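## Task

On the desk beside arm1, build a three-object stack. The small sealed carton goes at the bottom, the wooden block with one large hole in the middle, and the long cardboard box on top. Each object must rest on one of its long sides, be roughly centred over the object beneath it, and not overhang any edge of the desk. Every other object must finish resting directly on the furniture it started on. The attempt fails if anything from a furniture top ends up on the floor without a gripper holding it. It also fails if any object goes into or beneath a piece of furniture, even while held. The stack must stand without a robot supporting it. Finish by opening the grippers and moving the arms away.

## Robot and tools

Setup: three identical i2rt Big YAM arms, named arm1, arm2 and arm3. Each has six revolute joints, a two-finger gripper and a wrist camera. Two fixed cameras, room_a and room_b, view the room. With joints 1 and 6 at zero and the hand held level and pointing ahead, the wrist camera sits above the hand and looks toward the fingertips. The hand can reach roughly 1.0 m from the joint-1 axis. Joints move at different speeds, so the path between two postures can curve widely. The arms do not wait for one another. Loose objects may occasionally get a small push from outside.

Frames: there is one shared scene frame. Its origin is on the floor and +z points up. The hand point is midway between the fingertips. The hand's z axis runs along the fingers, and the fingers close along the hand's y axis. You command joints only, so no Cartesian pose is ever sent.

execute_actions(actions, cameras): actions is a list holding one action object, or an empty list to only observe. The action object is keyed by arm name, with one entry per arm you want to move. Each arm entry holds "joints", which maps joint names to absolute targets, not offsets. Any subset of the keys may be given. The keys and their ranges are:
- joint1_rad: -2.879 to 2.879 rad, tolerance ±0.045. Rotates the arm about its base; positive is counter-clockwise seen from above; at 0 the arm extends the way its base faces.
- joint2_rad: 0 to 3.141, ±0.14. Shoulder; at 0 the upper arm lies roughly level, pointing back; increasing lifts it up and then forward.
- joint3_rad: 0 to 3.019, ±0.09. Elbow; 0 means fully folded; increasing opens it.
- joint4_rad: -1.692 to 1.57, ±0.055. Hand pitch; positive tilts the fingers up.
- joint5_rad: -1.57 to 1.57, ±0.03. Sideways hand swing; positive is toward the arm's right.
- joint6_rad: -2.094 to 2.094, ±0.035. Hand roll; positive is clockwise viewed from behind the hand.
- gripper_m: 0 to 0.093 m, ±0.003. The gap between the fingertips. Each finger pad can press with about 50 to 62 N, less on some units.
Example: {"arm1": {"joints": {"gripper_m": 0.05}}, "arm2": {"joints": {"joint1_rad": 0.3}}}. All motions in one action start together and may end at different moments. The whole call is rejected, and nothing moves, if it has an unknown key or an out-of-range number. cameras is a list chosen from arm1_cam_wrist, arm2_cam_wrist, arm3_cam_wrist, room_a, room_b and all. Omitting it, passing null or passing ["all"] returns every camera; [] returns no images. The "pictures" line gives the order of the returned images.

wait(seconds): 0 to 10. It commands nothing new and returns state and images, the same as an empty action.

zoom_image(camera, region): returns a sharper crop of that camera's latest full image. region is [x0, y0, x1, y1] in pixels, with the origin at the top-left corner, and can be at most 504x504. The wrist images are 616x616 fisheye; the room images are 504x504.

finished_scene(scene): ends the scene with the given number, and it cannot be undone. Its result reports success and gives the next task. Only call it once the stack stands by itself and the grippers are open and away from it.

Reading results: joint_positions gives the current joint angles. joint_status says how each commanded joint ended:
- off_target: it stopped away from its target and may still be pushing.
- contact_stop: it gave up its target and holds where it stopped.
- time_out: it could not finish before the action's cutoff. It keeps pushing toward its target, or toward a point capped near its current position (0.375, 0.375, 0.113, 0.225, 0.075 and 0.3 rad for joints 1 to 6), and may move on by itself if the way clears.
- not_followed, after a "joint command not followed" line and usually a "cause:" line: the self- and inter-arm collision check blocked that arm's joint targets. A gripper target in the same action still runs. The blocked targets may be retried with every later action until they pass.
on_its_own lists what the arm is doing without a command from this call. Its "held at" value is the target being held, not the actual position. To stop a joint from pushing, send it its reported position. Note that a very small change of target may not move a joint at all. Joints you leave out of an action may still be driving toward older targets.

Joint torques are the total output of each drive, in the same joint order and without the gripper. Each arm has its own offset and scale, the readings are noisy, and friction can hide or imitate a load. Use them as rough evidence only.

Things to avoid:
- Squeezing two arms together. A hard press ends the run, and a strong hit may too. The collision check can react too late, and between arms it ignores fingers, gripper housings and wrist cameras. No state line reports arm-to-arm contact.
- Pressing into furniture. The arms keep pushing after contact.
- Drops, slips, slams and objects ending on the floor or going into or under furniture.
- Holding loads or pushing for long periods. This heats the motors, including while you think. MOTOR HOT appears from 85 °C. At 100 °C an OVER-TEMPERATURE FAULT makes that arm and its gripper go limp until they cool, and the fault counts as a stop. Afterwards its joints show limit_stop_at_motor_heat; send those targets again. Some heat carries into the next scene.
- Assuming later calls ran. After a reported stop, the later execute_actions, wait and finished_scene calls in the same reply are skipped.

The robot holds its last command while you think. Short, efficient motions are better.

Each tool is called after "Request:" in YAML: its name, and indented under it one key for each argument.

## Session

Request:
execute_actions:
  actions: []

Scene clock: 0.00 s.
Joint torques (N m, as the arm reports them, + toward a larger angle): no reading
arm1.joint_positions: joint1_rad=-0.486 joint2_rad=+0.539 joint3_rad=+1.396 joint4_rad=-1.272 joint5_rad=-0.054 joint6_rad=-0.363 gripper_m=+0.094
arm1.joint_status: not commanded
arm1.hand: x=-1.1791 y=-0.2939 z=+1.3661 quat_wxyz=(-0.160, -0.666, -0.508, +0.522) (m; scene frame)
arm2.joint_positions: joint1_rad=-0.627 joint2_rad=+0.475 joint3_rad=+1.458 joint4_rad=-1.264 joint5_rad=-0.285 joint6_rad=-0.462 gripper_m=+0.094
arm2.joint_status: not commanded
arm2.hand: x=+0.0755 y=-0.1764 z=+1.5282 quat_wxyz=(-0.508, +0.649, -0.463, -0.327) (m; scene frame)
arm3.joint_positions: joint1_rad=+0.794 joint2_rad=+0.323 joint3_rad=+1.380 joint4_rad=-1.430 joint5_rad=-0.175 joint6_rad=+0.748 gripper_m=+0.095
arm3.joint_status: not commanded
arm3.hand: x=+1.0976 y=+0.5017 z=+1.3600 quat_wxyz=(-0.502, -0.262, -0.782, -0.259) (m; scene frame)
pictures: arm1_cam_wrist, arm2_cam_wrist, arm3_cam_wrist, room_a, room_b
Images, in order (width x height): arm1_cam_wrist 616x616, arm2_cam_wrist 616x616, arm3_cam_wrist 616x616, room_a 504x504, room_b 504x504.

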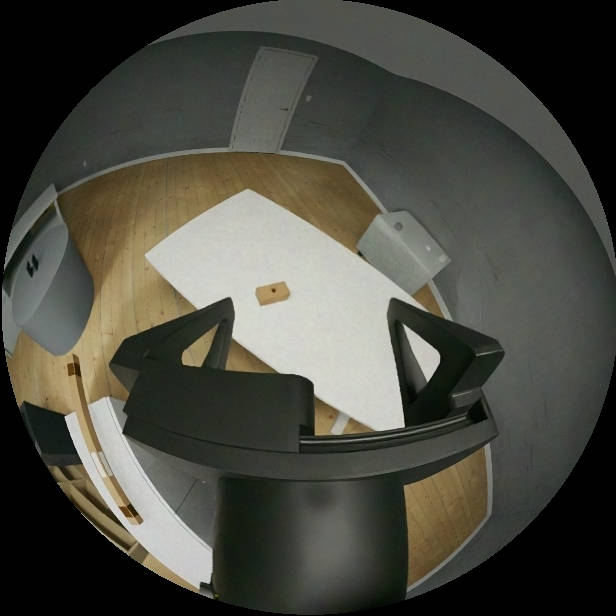

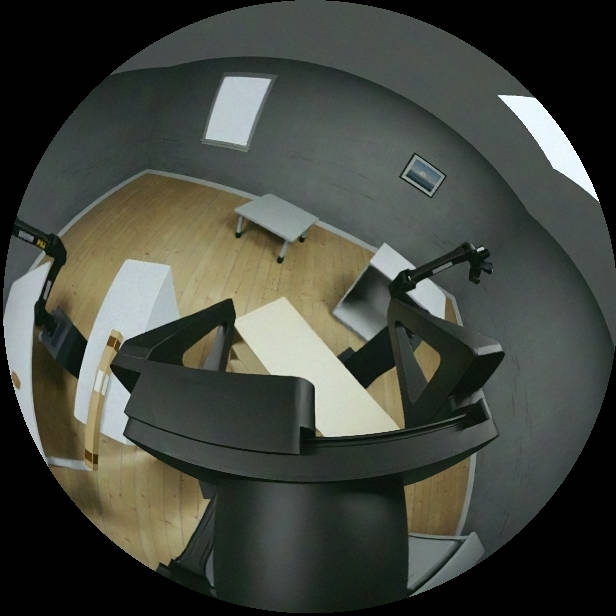

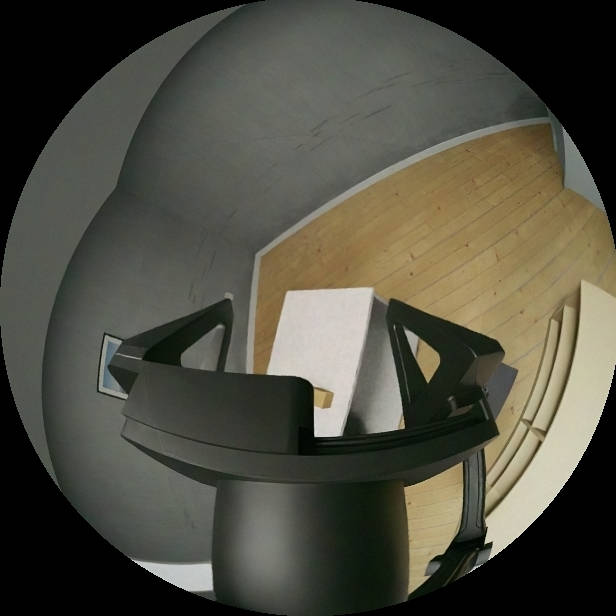

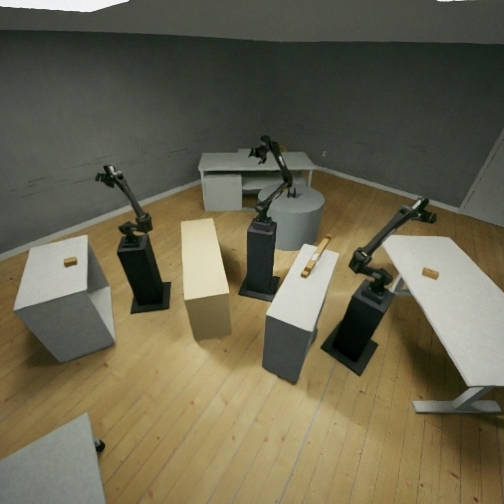

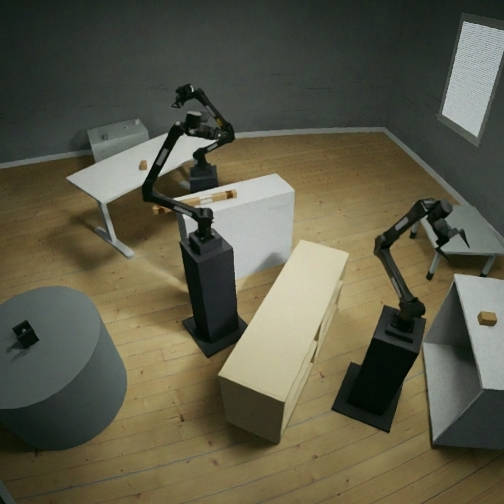

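Request:
zoom_image:
  camera: "room_a"
  region: [250, 180, 504, 420]

Request:
zoom_image:
  camera: "room_a"
  region: [0, 150, 250, 380]

Request:
zoom_image:
  camera: "room_b"
  region: [50, 70, 310, 290]

Region (250, 180, 504, 420) of room_a's 504x504 image, scaled by 1.984, with more detail than that image has.

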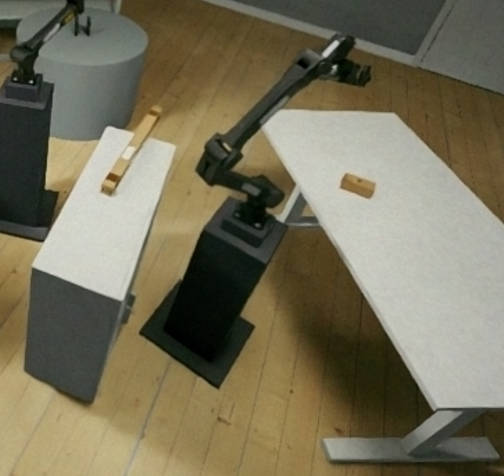

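Region (0, 150, 250, 380) of room_a's 504x504 image, scaled by 2.016, with more detail than that image has; it fills the top 464 rows of this view, and the rest is white.

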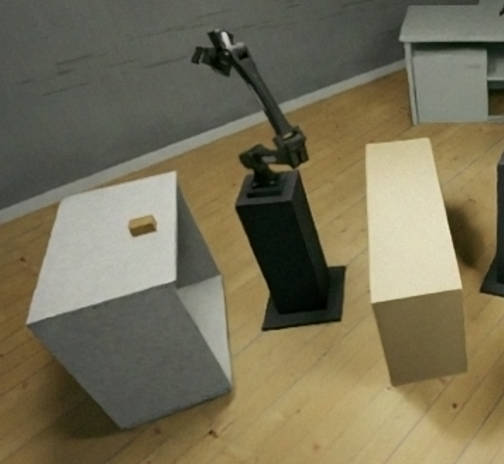

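Region (50, 70, 310, 290) of room_b's 504x504 image, scaled by 1.938, with more detail than that image has; it fills the top 426 rows of this view, and the rest is white.

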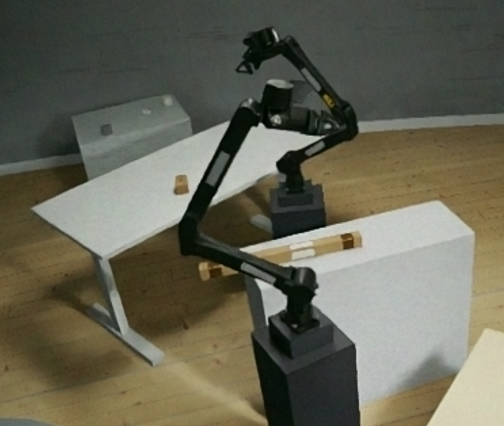

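Request:
execute_actions:
  actions:
    - {"arm1":{"joints":{"joint5_rad":0,"joint6_rad":0}},"arm2":{"joints":{"joint5_rad":0,"joint6_rad":0}},"arm3":{"joints":{"joint5_rad":0,"joint6_rad":0}}}
  cameras: []

Request:
execute_actions:
  actions:
    - {"arm1":{"joints":{"joint4_rad":-1.65}},"arm2":{"joints":{"joint3_rad":1.0}},"arm3":{"joints":{"joint2_rad":0.9}}}
  cameras: []

Scene clock: 38.80 s.
Joint torques (N m, as the arm reports them, + toward a larger angle): arm1=[ 0.09  4.77 10.38  2.2   0.15  0.04] | arm2=[-0.38  3.3   6.51  2.33  0.17  0.2 ] | arm3=[ 0.13  5.35  8.8   1.39  0.23 -0.15]
arm1.joint_positions: joint1_rad=-0.486 joint2_rad=+0.539 joint3_rad=+1.396 joint4_rad=-1.272 joint5_rad=-0.003 joint6_rad=-0.009 gripper_m=+0.094
arm1.joint_status: all done
arm1.hand: x=-1.1860 y=-0.2886 z=+1.3662 quat_wxyz=(-0.231, -0.751, -0.371, +0.495) (m; scene frame)
arm2.joint_positions: joint1_rad=-0.627 joint2_rad=+0.475 joint3_rad=+1.458 joint4_rad=-1.264 joint5_rad=-0.004 joint6_rad=-0.010 gripper_m=+0.094
arm2.joint_status: all done
arm2.hand: x=+0.1225 y=-0.1862 z=+1.5262 quat_wxyz=(-0.491, +0.465, -0.652, -0.344) (m; scene frame)
arm3.joint_positions: joint1_rad=+0.794 joint2_rad=+0.323 joint3_rad=+1.380 joint4_rad=-1.430 joint5_rad=-0.003 joint6_rad=+0.013 gripper_m=+0.095
arm3.joint_status: all done
arm3.hand: x=+1.0992 y=+0.4721 z=+1.3594 quat_wxyz=(-0.564, -0.013, -0.826, +0.010) (m; scene frame)
pictures: none
No camera images: the call's "cameras" was empty. Leave "cameras" out to get every camera's image.

Scene clock: 40.30 s.
Joint torques (N m, as the arm reports them, + toward a larger angle): arm1=[ 0.06  5.03 10.09  1.06  0.15  0.04] | arm2=[-0.48 -0.14  7.19  1.94  0.16  0.23] | arm3=[ 0.   -4.8  12.28  0.92  0.23 -0.16]
arm1.joint_positions: joint1_rad=-0.486 joint2_rad=+0.539 joint3_rad=+1.396 joint4_rad=-1.633 joint5_rad=-0.003 joint6_rad=-0.009 gripper_m=+0.094
arm1.joint_status: all done
arm1.hand: x=-1.1558 y=-0.2492 z=+1.2931 quat_wxyz=(-0.162, -0.828, -0.407, +0.351) (m; scene frame)
arm2.joint_positions: joint1_rad=-0.627 joint2_rad=+0.484 joint3_rad=+1.001 joint4_rad=-1.264 joint5_rad=-0.004 joint6_rad=-0.010 gripper_m=+0.094
arm2.joint_status: all done
arm2.hand: x=+0.1444 y=-0.1248 z=+1.3007 quat_wxyz=(-0.326, +0.532, -0.747, -0.229) (m; scene frame)
arm3.joint_positions: joint1_rad=+0.794 joint2_rad=+0.901 joint3_rad=+1.380 joint4_rad=-1.430 joint5_rad=-0.003 joint6_rad=+0.012 gripper_m=+0.095
arm3.joint_status: all done
arm3.hand: x=+1.3196 y=+0.4639 z=+1.2470 quat_wxyz=(-0.306, -0.017, -0.952, +0.008) (m; scene frame)
pictures: none
No camera images: the call's "cameras" was empty. Leave "cameras" out to get every camera's image.

Request:
execute_actions:
  actions:
    - {"arm1":{"joints":{"joint2_rad":1.1,"joint1_rad":-0.7}},"arm2":{"joints":{"joint1_rad":1.2,"joint2_rad":0.8,"joint4_rad":-1.5}},"arm3":{"joints":{"joint1_rad":1.1,"joint2_rad":1.2}}}

Scene clock: 84.93 s.
Joint torques (N m, as the arm reports them, + toward a larger angle): arm1=[-0.54 -4.78 12.45  0.28  0.12  0.04] | arm2=[ 0.3  -3.85  7.41  0.25  0.02  0.2 ] | arm3=[  0.03 -10.38  12.74   0.51   0.12  -0.14]
arm1.joint_positions: joint1_rad=-0.694 joint2_rad=+1.106 joint3_rad=+1.396 joint4_rad=-1.636 joint5_rad=-0.002 joint6_rad=-0.009 gripper_m=+0.094
arm1.joint_status: all done
arm1.hand: x=-1.3166 y=-0.3371 z=+1.1636 quat_wxyz=(-0.033, -0.933, -0.340, +0.109) (m; scene frame)
arm2.joint_positions: joint1_rad=+1.195 joint2_rad=+0.813 joint3_rad=+1.001 joint4_rad=-1.487 joint5_rad=+0.000 joint6_rad=-0.008 gripper_m=+0.094
arm2.joint_status: all done
arm2.hand: x=-0.1844 y=-0.3189 z=+1.2006 quat_wxyz=(-0.004, +0.990, -0.042, -0.136) (m; scene frame)
arm3.joint_positions: joint1_rad=+1.099 joint2_rad=+1.207 joint3_rad=+1.380 joint4_rad=-1.430 joint5_rad=+0.000 joint6_rad=+0.012 gripper_m=+0.095
arm3.joint_status: all done
arm3.hand: x=+1.3859 y=+0.5809 z=+1.1400 quat_wxyz=(-0.154, +0.131, -0.979, -0.015) (m; scene frame)
pictures: arm1_cam_wrist, arm2_cam_wrist, arm3_cam_wrist, room_a, room_b
Images, in order (width x height): arm1_cam_wrist 616x616, arm2_cam_wrist 616x616, arm3_cam_wrist 616x616, room_a 504x504, room_b 504x504.

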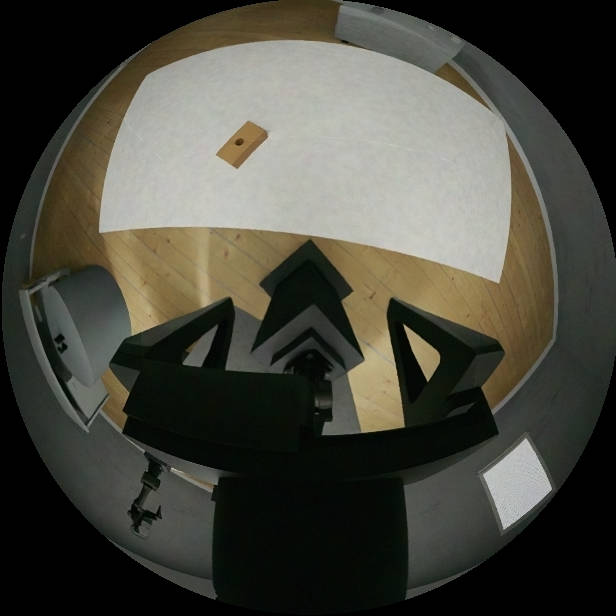

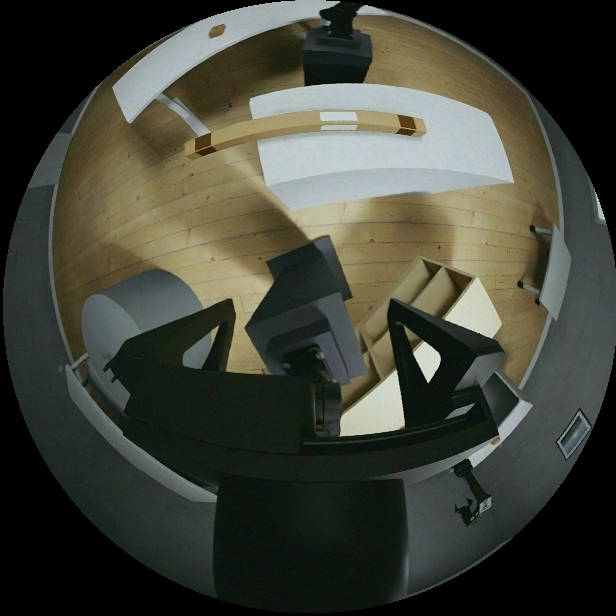

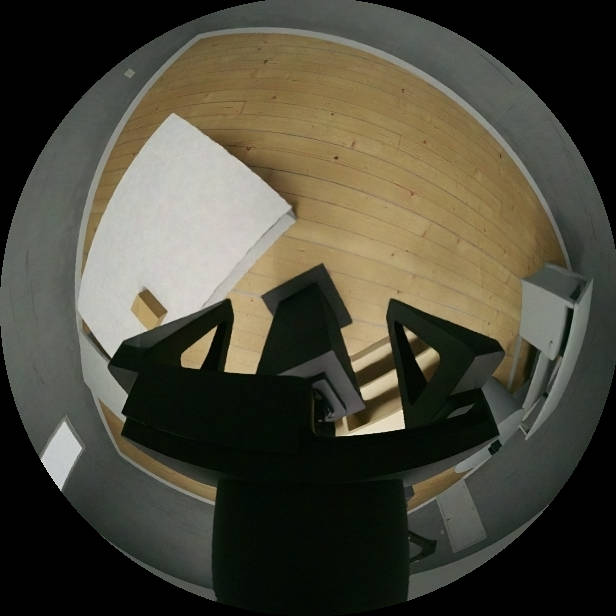

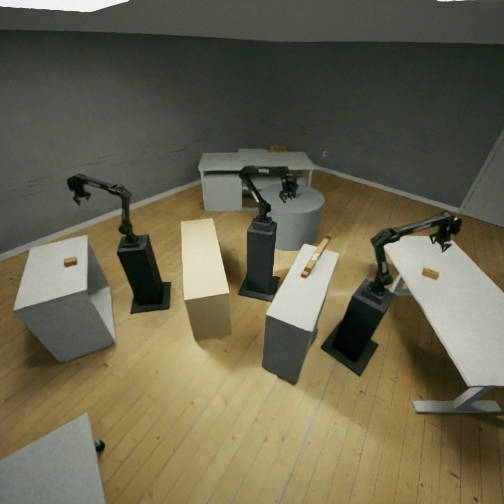

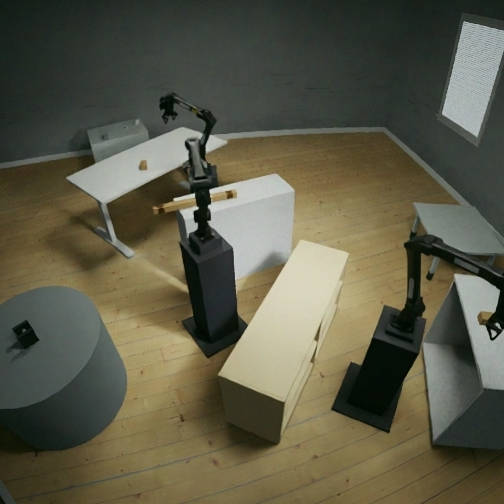

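Request:
execute_actions:
  actions:
    - {"arm1":{"joints":{"joint1_rad":1.59,"joint2_rad":1.81,"joint3_rad":1.863,"joint4_rad":-1.625}},"arm2":{"joints":{"joint1_rad":-1.1,"joint2_rad":1.3,"joint3_rad":1.3,"joint4_rad":-1.5}},"arm3":{"joints":{"joint1_rad":2.08,"joint2_rad":1.746,"joint3_rad":1.625,"joint4_rad":-1.45}}}

Scene clock: 170.90 s.
Joint torques (N m, as the arm reports them, + toward a larger angle): arm1=[ -0.46 -16.61  14.24   0.31   0.03   0.02] | arm2=[  0.09 -10.54  10.66   0.     0.04   0.18] | arm3=[ -0.96 -18.91  12.84  -0.35   0.19  -0.13]
arm1.joint_positions: joint1_rad=+1.599 joint2_rad=+1.824 joint3_rad=+1.822 joint4_rad=-1.626 joint5_rad=-0.001 joint6_rad=-0.006 gripper_m=+0.094
arm1.joint_status: all done
arm1.hand: x=-0.5170 y=-0.2114 z=+1.0211 quat_wxyz=(+0.034, -0.076, -0.997, -0.006) (m; scene frame)
arm2.joint_positions: joint1_rad=-1.102 joint2_rad=+1.322 joint3_rad=+1.251 joint4_rad=-1.495 joint5_rad=+0.000 joint6_rad=-0.008 gripper_m=+0.094
arm2.joint_status: all done
arm2.hand: x=+0.3417 y=-0.0857 z=+1.1527 quat_wxyz=(+0.000, +0.371, -0.929, +0.001) (m; scene frame)
arm3.joint_positions: joint1_rad=+2.091 joint2_rad=+1.757 joint3_rad=+1.598 joint4_rad=-1.447 joint5_rad=-0.002 joint6_rad=+0.010 gripper_m=+0.095
arm3.joint_status: all done
arm3.hand: x=+1.1554 y=+0.9726 z=+0.9779 quat_wxyz=(+0.019, +0.588, -0.808, +0.016) (m; scene frame)
pictures: arm1_cam_wrist, arm2_cam_wrist, arm3_cam_wrist, room_a, room_b
Images, in order (width x height): arm1_cam_wrist 616x616, arm2_cam_wrist 616x616, arm3_cam_wrist 616x616, room_a 504x504, room_b 504x504.

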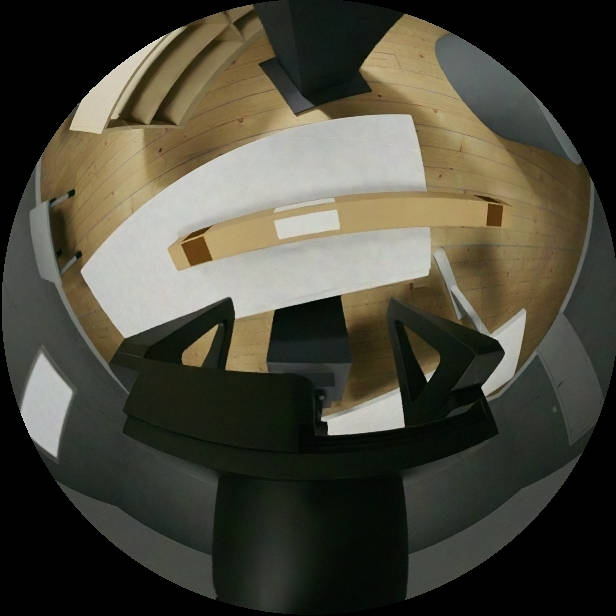

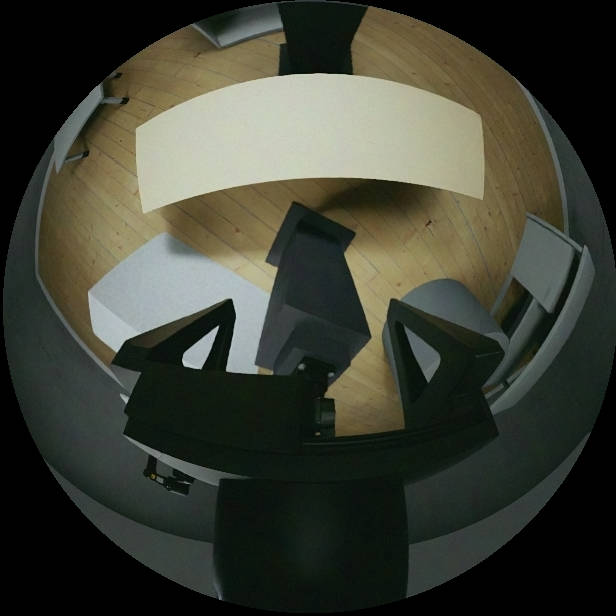

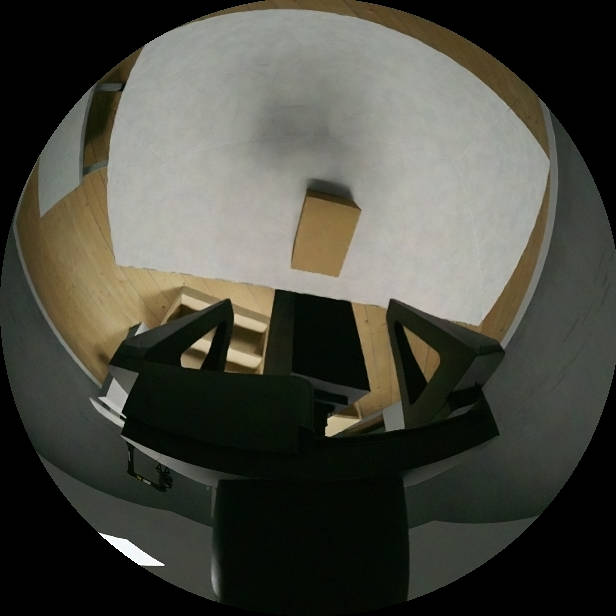

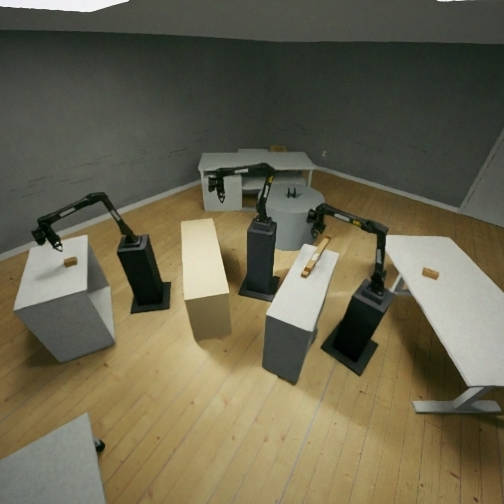

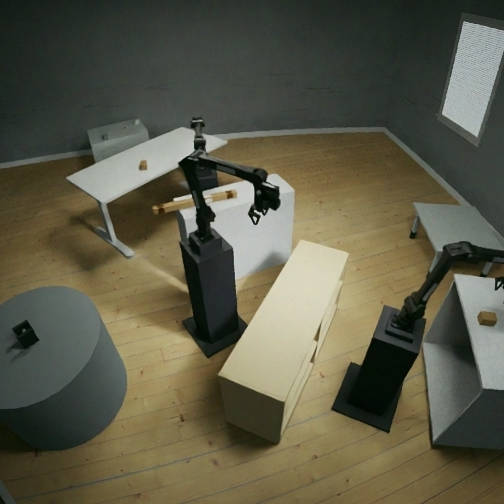

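Request:
execute_actions:
  actions:
    - {"arm1":{"joints":{"joint1_rad":1.455,"joint2_rad":1.873,"joint3_rad":1.535,"joint4_rad":-1.178,"joint6_rad":1.252}},"arm2":{"joints":{"joint2_rad":1.41,"joint3_rad":0.97,"joint4_rad":-1.08}},"arm3":{"joints":{"joint1_rad":2.055,"joint2_rad":1.725,"joint3_rad":1.375,"joint4_rad":-1.176,"joint6_rad":0.25}}}

Scene clock: 211.93 s.
Joint torques (N m, as the arm reports them, + toward a larger angle): arm1=[  0.56 -15.75  11.06   1.09   0.11   0.05] | arm2=[ -0.09 -10.85   6.63   0.95   0.04   0.18] | arm3=[ -0.59 -17.     9.89   0.28   0.22   0.12]
arm1.joint_positions: joint1_rad=+1.450 joint2_rad=+1.872 joint3_rad=+1.526 joint4_rad=-1.195 joint5_rad=+0.000 joint6_rad=+1.242 gripper_m=+0.094
arm1.joint_status: all done
arm1.hand: x=-0.5232 y=-0.2950 z=+0.8827 quat_wxyz=(-0.007, -0.700, -0.714, -0.006) (m; scene frame)
arm2.joint_positions: joint1_rad=-1.102 joint2_rad=+1.429 joint3_rad=+0.968 joint4_rad=-1.096 joint5_rad=+0.000 joint6_rad=-0.008 gripper_m=+0.094
arm2.joint_status: all done
arm2.hand: x=+0.3444 y=-0.0835 z=+1.0103 quat_wxyz=(-0.004, +0.371, -0.929, -0.001) (m; scene frame)
arm3.joint_positions: joint1_rad=+2.062 joint2_rad=+1.725 joint3_rad=+1.376 joint4_rad=-1.187 joint5_rad=-0.002 joint6_rad=+0.237 gripper_m=+0.095
arm3.joint_status: all done
arm3.hand: x=+1.1662 y=+0.9549 z=+0.9119 quat_wxyz=(-0.009, +0.480, -0.877, -0.006) (m; scene frame)
pictures: arm1_cam_wrist, arm2_cam_wrist, arm3_cam_wrist, room_a, room_b
Images, in order (width x height): arm1_cam_wrist 616x616, arm2_cam_wrist 616x616, arm3_cam_wrist 616x616, room_a 504x504, room_b 504x504.

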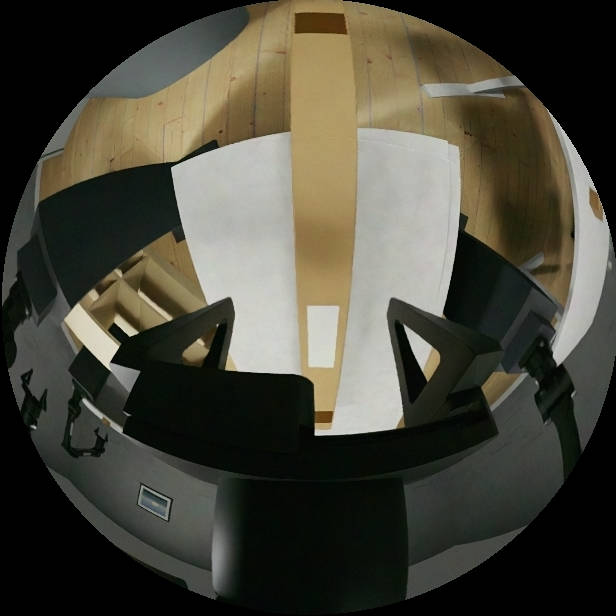

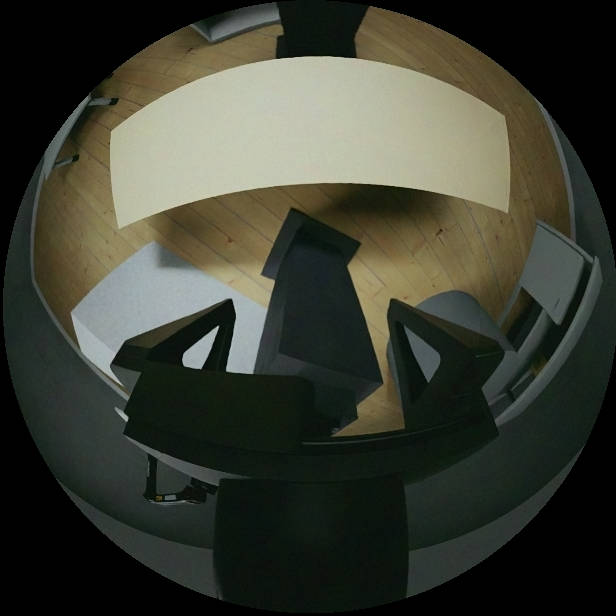

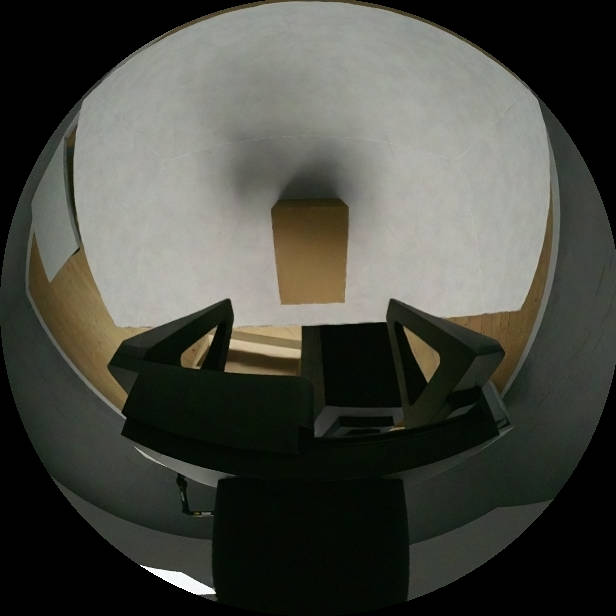

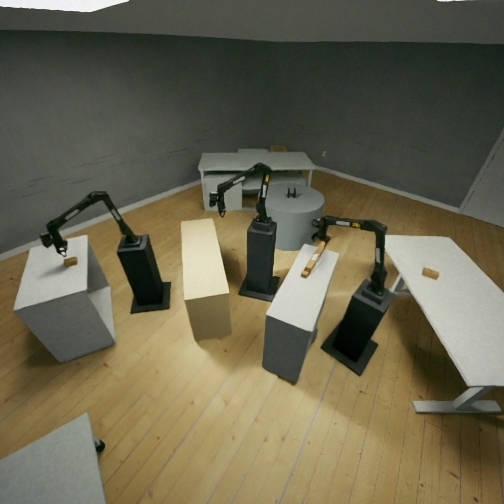

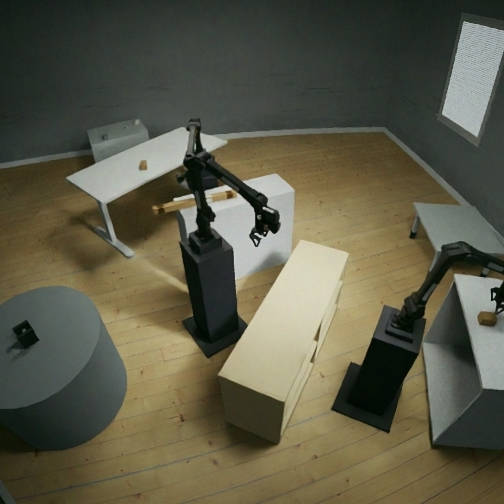

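Request:
execute_actions:
  actions:
    - {"arm1":{"joints":{"joint1_rad":1.468,"joint2_rad":1.932,"joint3_rad":1.405,"joint4_rad":-1.015}},"arm2":{"joints":{"joint2_rad":2.045,"joint3_rad":1.2,"joint4_rad":-0.66}},"arm3":{"joints":{"joint2_rad":1.825,"joint3_rad":1.271,"joint4_rad":-0.995}}}

Scene clock: 252.03 s.
Joint torques (N m, as the arm reports them, + toward a larger angle): arm1=[  0.83 -15.12   9.97   1.     0.11   0.04] | arm2=[ -0.42 -16.97   5.74   0.82   0.1    0.17] | arm3=[ -0.57 -18.4    9.06   0.18   0.22   0.12]
arm1.joint_positions: joint1_rad=+1.459 joint2_rad=+1.925 joint3_rad=+1.399 joint4_rad=-1.030 joint5_rad=+0.000 joint6_rad=+1.243 gripper_m=+0.094
arm1.joint_status: all done
arm1.hand: x=-0.5367 y=-0.2853 z=+0.8110 quat_wxyz=(+0.000, -0.697, -0.717, -0.003) (m; scene frame)
arm2.joint_positions: joint1_rad=-1.102 joint2_rad=+2.074 joint3_rad=+1.183 joint4_rad=-0.675 joint5_rad=+0.000 joint6_rad=-0.008 gripper_m=+0.094
arm2.joint_status: all done
arm2.hand: x=+0.4346 y=+0.0002 z=+0.7972 quat_wxyz=(+0.000, +0.371, -0.929, +0.001) (m; scene frame)
arm3.joint_positions: joint1_rad=+2.062 joint2_rad=+1.838 joint3_rad=+1.268 joint4_rad=-1.006 joint5_rad=-0.002 joint6_rad=+0.238 gripper_m=+0.095
arm3.joint_status: all done
arm3.hand: x=+1.1640 y=+0.9473 z=+0.8203 quat_wxyz=(+0.006, +0.480, -0.877, +0.007) (m; scene frame)
pictures: arm1_cam_wrist, arm2_cam_wrist, arm3_cam_wrist, room_a, room_b
Images, in order (width x height): arm1_cam_wrist 616x616, arm2_cam_wrist 616x616, arm3_cam_wrist 616x616, room_a 504x504, room_b 504x504.

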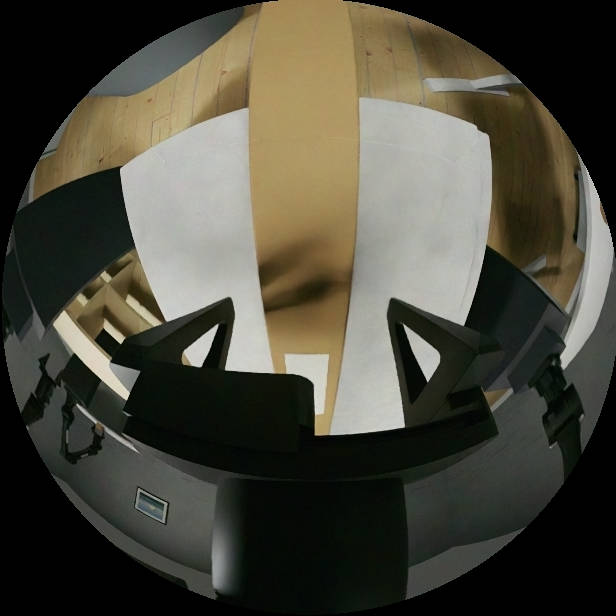

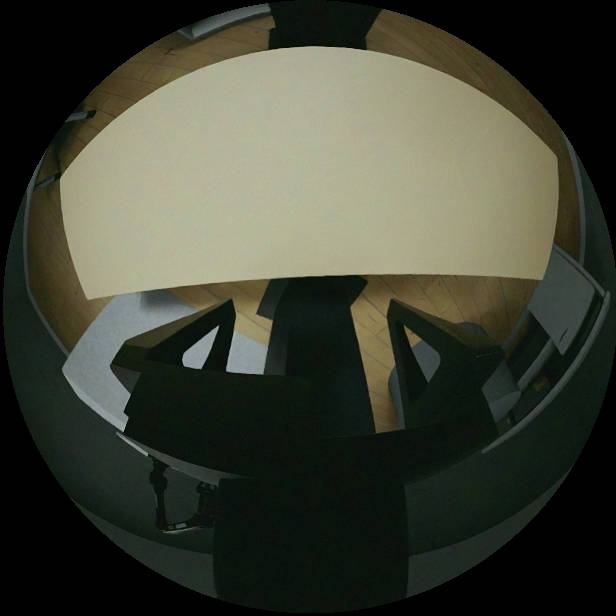

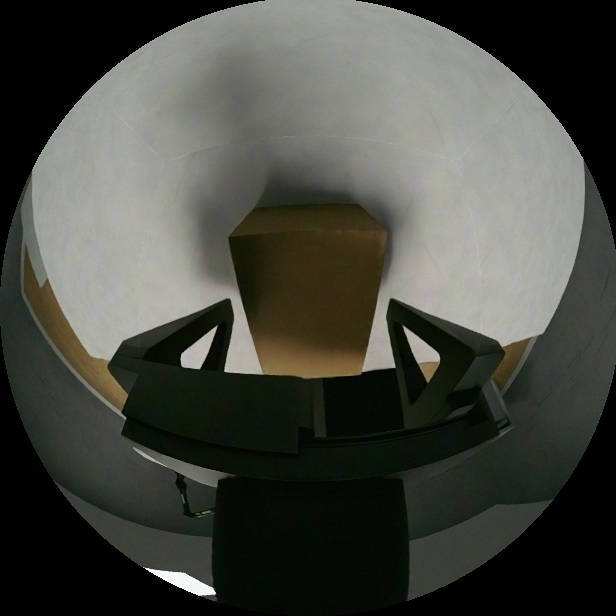

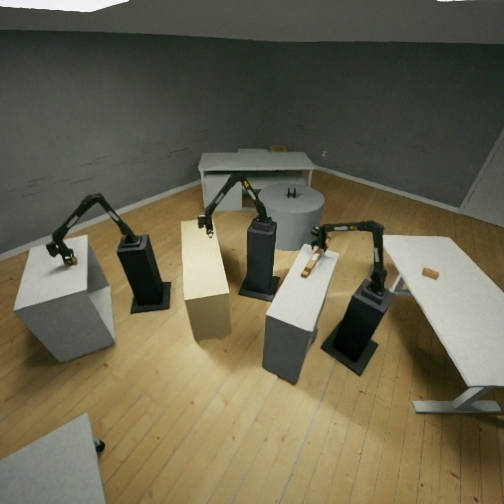

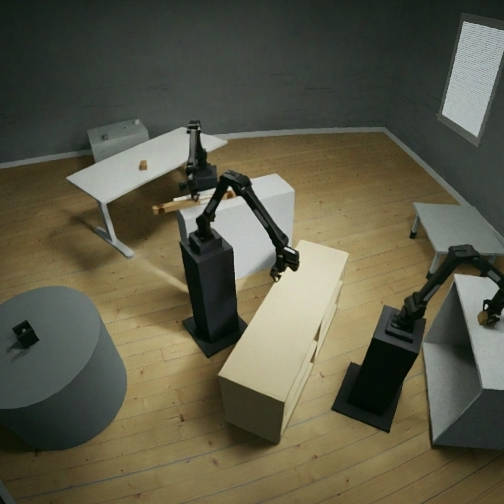

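Request:
execute_actions:
  actions:
    - {"arm1":{"joints":{"joint2_rad":1.96}},"arm2":{"joints":{"joint2_rad":1.1,"joint3_rad":1.0,"joint4_rad":-1.45}},"arm3":{"joints":{"gripper_m":0.045}}}
  cameras: ["arm1_cam_wrist","arm3_cam_wrist"]

Scene clock: 267.97 s.
Joint torques (N m, as the arm reports them, + toward a larger angle): arm1=[  0.86 -13.51   9.89   0.99   0.11   0.04] | arm2=[-0.13 -5.76  7.28 -0.23  0.02  0.21] | arm3=[ -0.58 -18.46   9.07   0.17   0.21   0.12]
arm1.joint_positions: joint1_rad=+1.459 joint2_rad=+1.931 joint3_rad=+1.399 joint4_rad=-1.030 joint5_rad=+0.000 joint6_rad=+1.243 gripper_m=+0.094
arm1.joint_status: all done
arm1.hand: x=-0.5374 y=-0.2850 z=+0.8076 quat_wxyz=(+0.003, -0.697, -0.717, -0.001) (m; scene frame)
arm2.joint_positions: joint1_rad=-1.102 joint2_rad=+1.100 joint3_rad=+0.998 joint4_rad=-1.438 joint5_rad=+0.000 joint6_rad=-0.008 gripper_m=+0.094
arm2.joint_status: all done
arm2.hand: x=+0.2844 y=-0.1394 z=+1.1261 quat_wxyz=(-0.013, +0.371, -0.928, -0.004) (m; scene frame)
arm3.joint_positions: joint1_rad=+2.062 joint2_rad=+1.838 joint3_rad=+1.268 joint4_rad=-1.005 joint5_rad=-0.001 joint6_rad=+0.238 gripper_m=+0.060
arm3.joint_status: gripper_m off_target (ended at +0.060, target +0.045)
arm3.hand: x=+1.1641 y=+0.9473 z=+0.8203 quat_wxyz=(+0.005, +0.479, -0.878, +0.007) (m; scene frame)
pictures: arm1_cam_wrist, arm3_cam_wrist
Images, in order (width x height): arm1_cam_wrist 616x616, arm3_cam_wrist 616x616.

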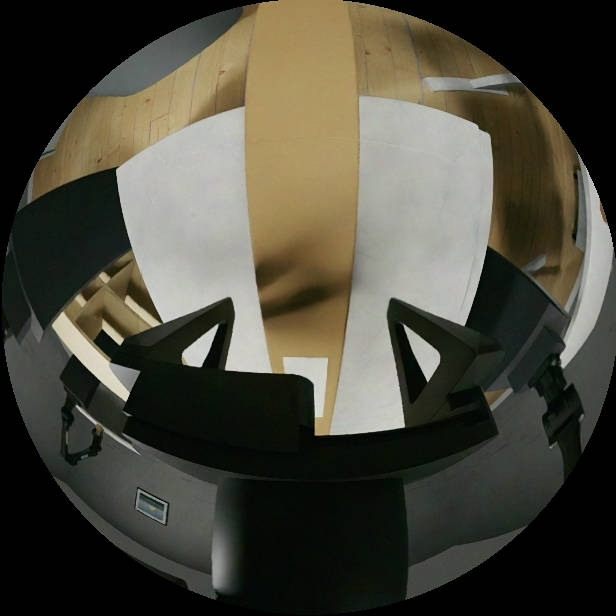

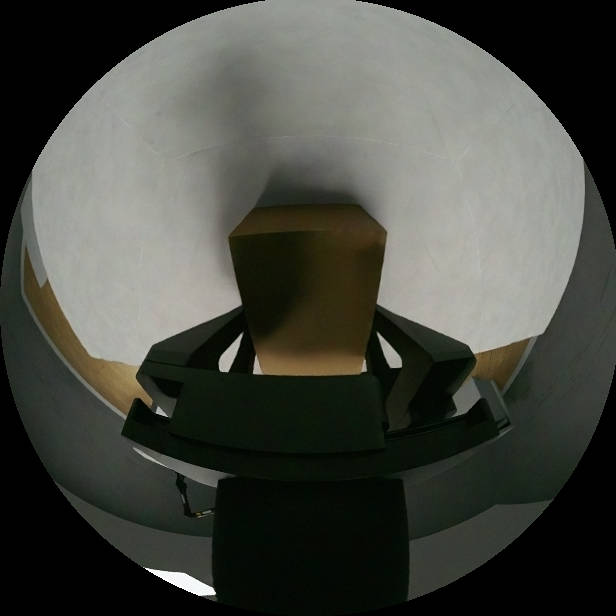

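Request:
execute_actions:
  actions:
    - {"arm1":{"joints":{"joint2_rad":1.99}},"arm3":{"joints":{"gripper_m":0.035,"joint2_rad":1.6,"joint3_rad":1.3,"joint4_rad":-1.2}}}
  cameras: ["arm1_cam_wrist","arm3_cam_wrist"]

Scene clock: 280.20 s.
Joint torques (N m, as the arm reports them, + toward a larger angle): arm1=[  0.85 -14.26   9.68   0.91   0.11   0.04] | arm2=[-0.21 -6.26  7.43 -0.15  0.03  0.17] | arm3=[ -0.58 -14.79  12.99  -0.38   0.2    0.11]
arm1.joint_positions: joint1_rad=+1.459 joint2_rad=+1.970 joint3_rad=+1.399 joint4_rad=-1.030 joint5_rad=+0.000 joint6_rad=+1.243 gripper_m=+0.094
arm1.joint_status: all done
arm1.hand: x=-0.5419 y=-0.2835 z=+0.7876 quat_wxyz=(+0.020, -0.697, -0.717, +0.008) (m; scene frame)
arm2.joint_positions: joint1_rad=-1.102 joint2_rad=+1.100 joint3_rad=+0.998 joint4_rad=-1.438 joint5_rad=+0.000 joint6_rad=-0.008 gripper_m=+0.094
arm2.joint_status: not commanded
arm2.hand: x=+0.2844 y=-0.1394 z=+1.1261 quat_wxyz=(-0.013, +0.371, -0.928, -0.004) (m; scene frame)
arm3.joint_positions: joint1_rad=+2.062 joint2_rad=+1.591 joint3_rad=+1.268 joint4_rad=-1.192 joint5_rad=-0.001 joint6_rad=+0.238 gripper_m=+0.060
arm3.joint_status: gripper_m off_target (ended at +0.060, target +0.035); the others done
arm3.hand: x=+1.1529 y=+0.9165 z=+0.9359 quat_wxyz=(-0.017, +0.479, -0.877, -0.013) (m; scene frame)
pictures: arm1_cam_wrist, arm3_cam_wrist
Images, in order (width x height): arm1_cam_wrist 616x616, arm3_cam_wrist 616x616.

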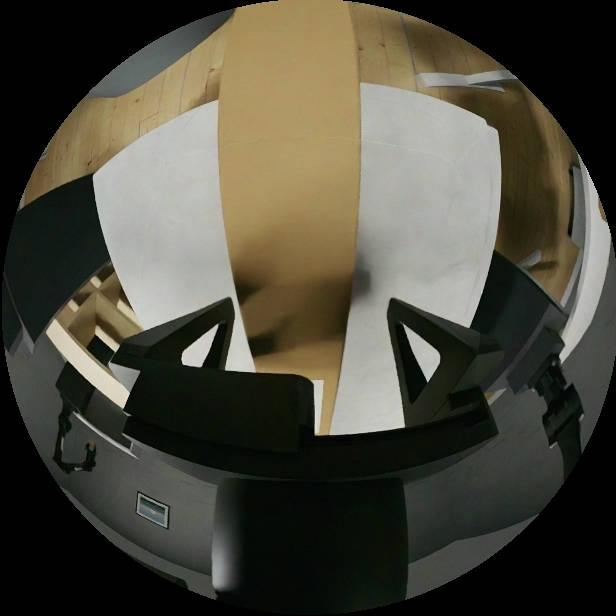

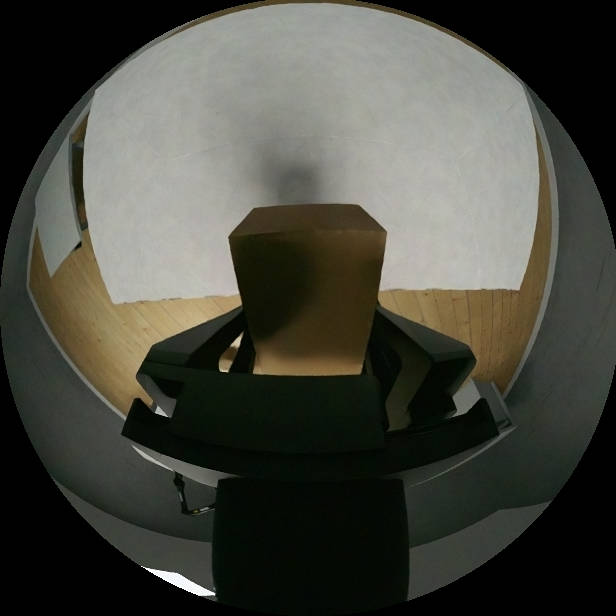

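Request:
execute_actions:
  actions:
    - {"arm1":{"joints":{"joint4_rad":-0.97,"gripper_m":0.02}},"arm3":{"joints":{"joint1_rad":-1.616,"joint6_rad":0}}}
  cameras: ["arm1_cam_wrist","arm3_cam_wrist"]

Scene clock: 293.83 s.
Joint torques (N m, as the arm reports them, + toward a larger angle): arm1=[  0.83 -14.4    9.72   1.11   0.11   0.02] | arm2=[ 0.24 -6.32  7.41 -0.24  0.02  0.2 ] | arm3=[  0.32 -14.97  13.03  -0.36   0.06  -0.15]
arm1.joint_positions: joint1_rad=+1.459 joint2_rad=+1.970 joint3_rad=+1.399 joint4_rad=-0.988 joint5_rad=+0.000 joint6_rad=+1.246 gripper_m=+0.049
arm1.joint_status: gripper_m off_target (ended at +0.049, target +0.020); the others done
arm1.hand: x=-0.5320 y=-0.2866 z=+0.7874 quat_wxyz=(+0.001, -0.698, -0.716, -0.002) (m; scene frame)
arm2.joint_positions: joint1_rad=-1.102 joint2_rad=+1.100 joint3_rad=+0.998 joint4_rad=-1.438 joint5_rad=+0.000 joint6_rad=-0.008 gripper_m=+0.094
arm2.joint_status: not commanded
arm2.hand: x=+0.2844 y=-0.1394 z=+1.1261 quat_wxyz=(-0.013, +0.371, -0.928, -0.004) (m; scene frame)
arm3.joint_positions: joint1_rad=-1.620 joint2_rad=+1.600 joint3_rad=+1.268 joint4_rad=-1.192 joint5_rad=+0.002 joint6_rad=+0.012 gripper_m=+0.060
arm3.joint_status: all done
arm3.hand: x=+0.6348 y=+0.1650 z=+0.9427 quat_wxyz=(-0.014, -0.941, -0.336, +0.025) (m; scene frame)
pictures: arm1_cam_wrist, arm3_cam_wrist
Images, in order (width x height): arm1_cam_wrist 616x616, arm3_cam_wrist 616x616.

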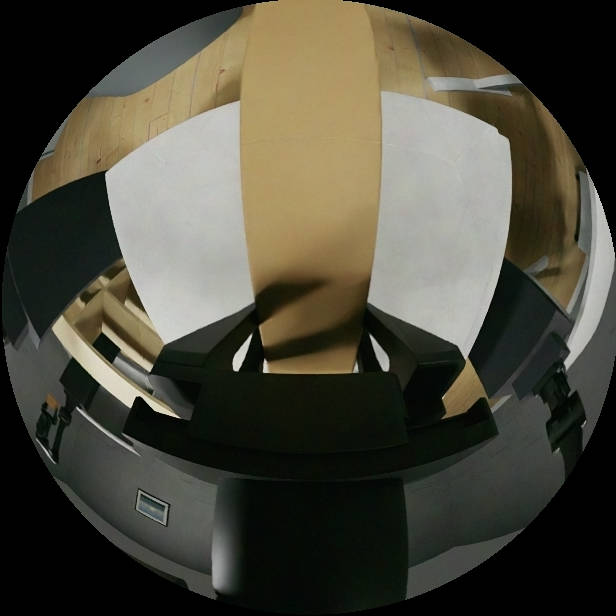

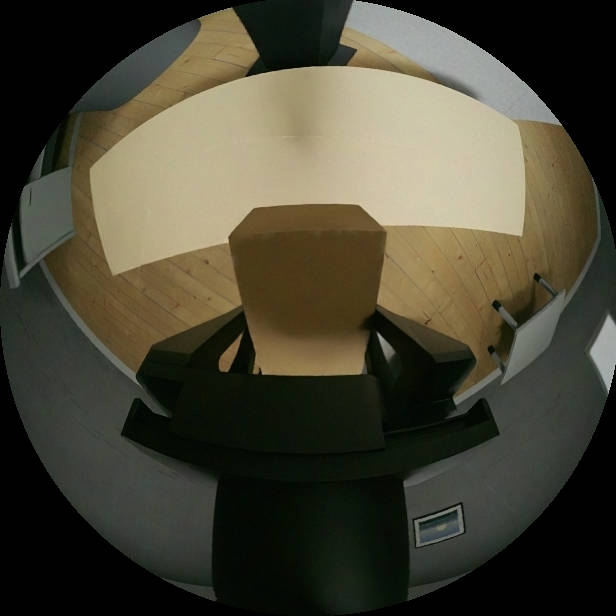

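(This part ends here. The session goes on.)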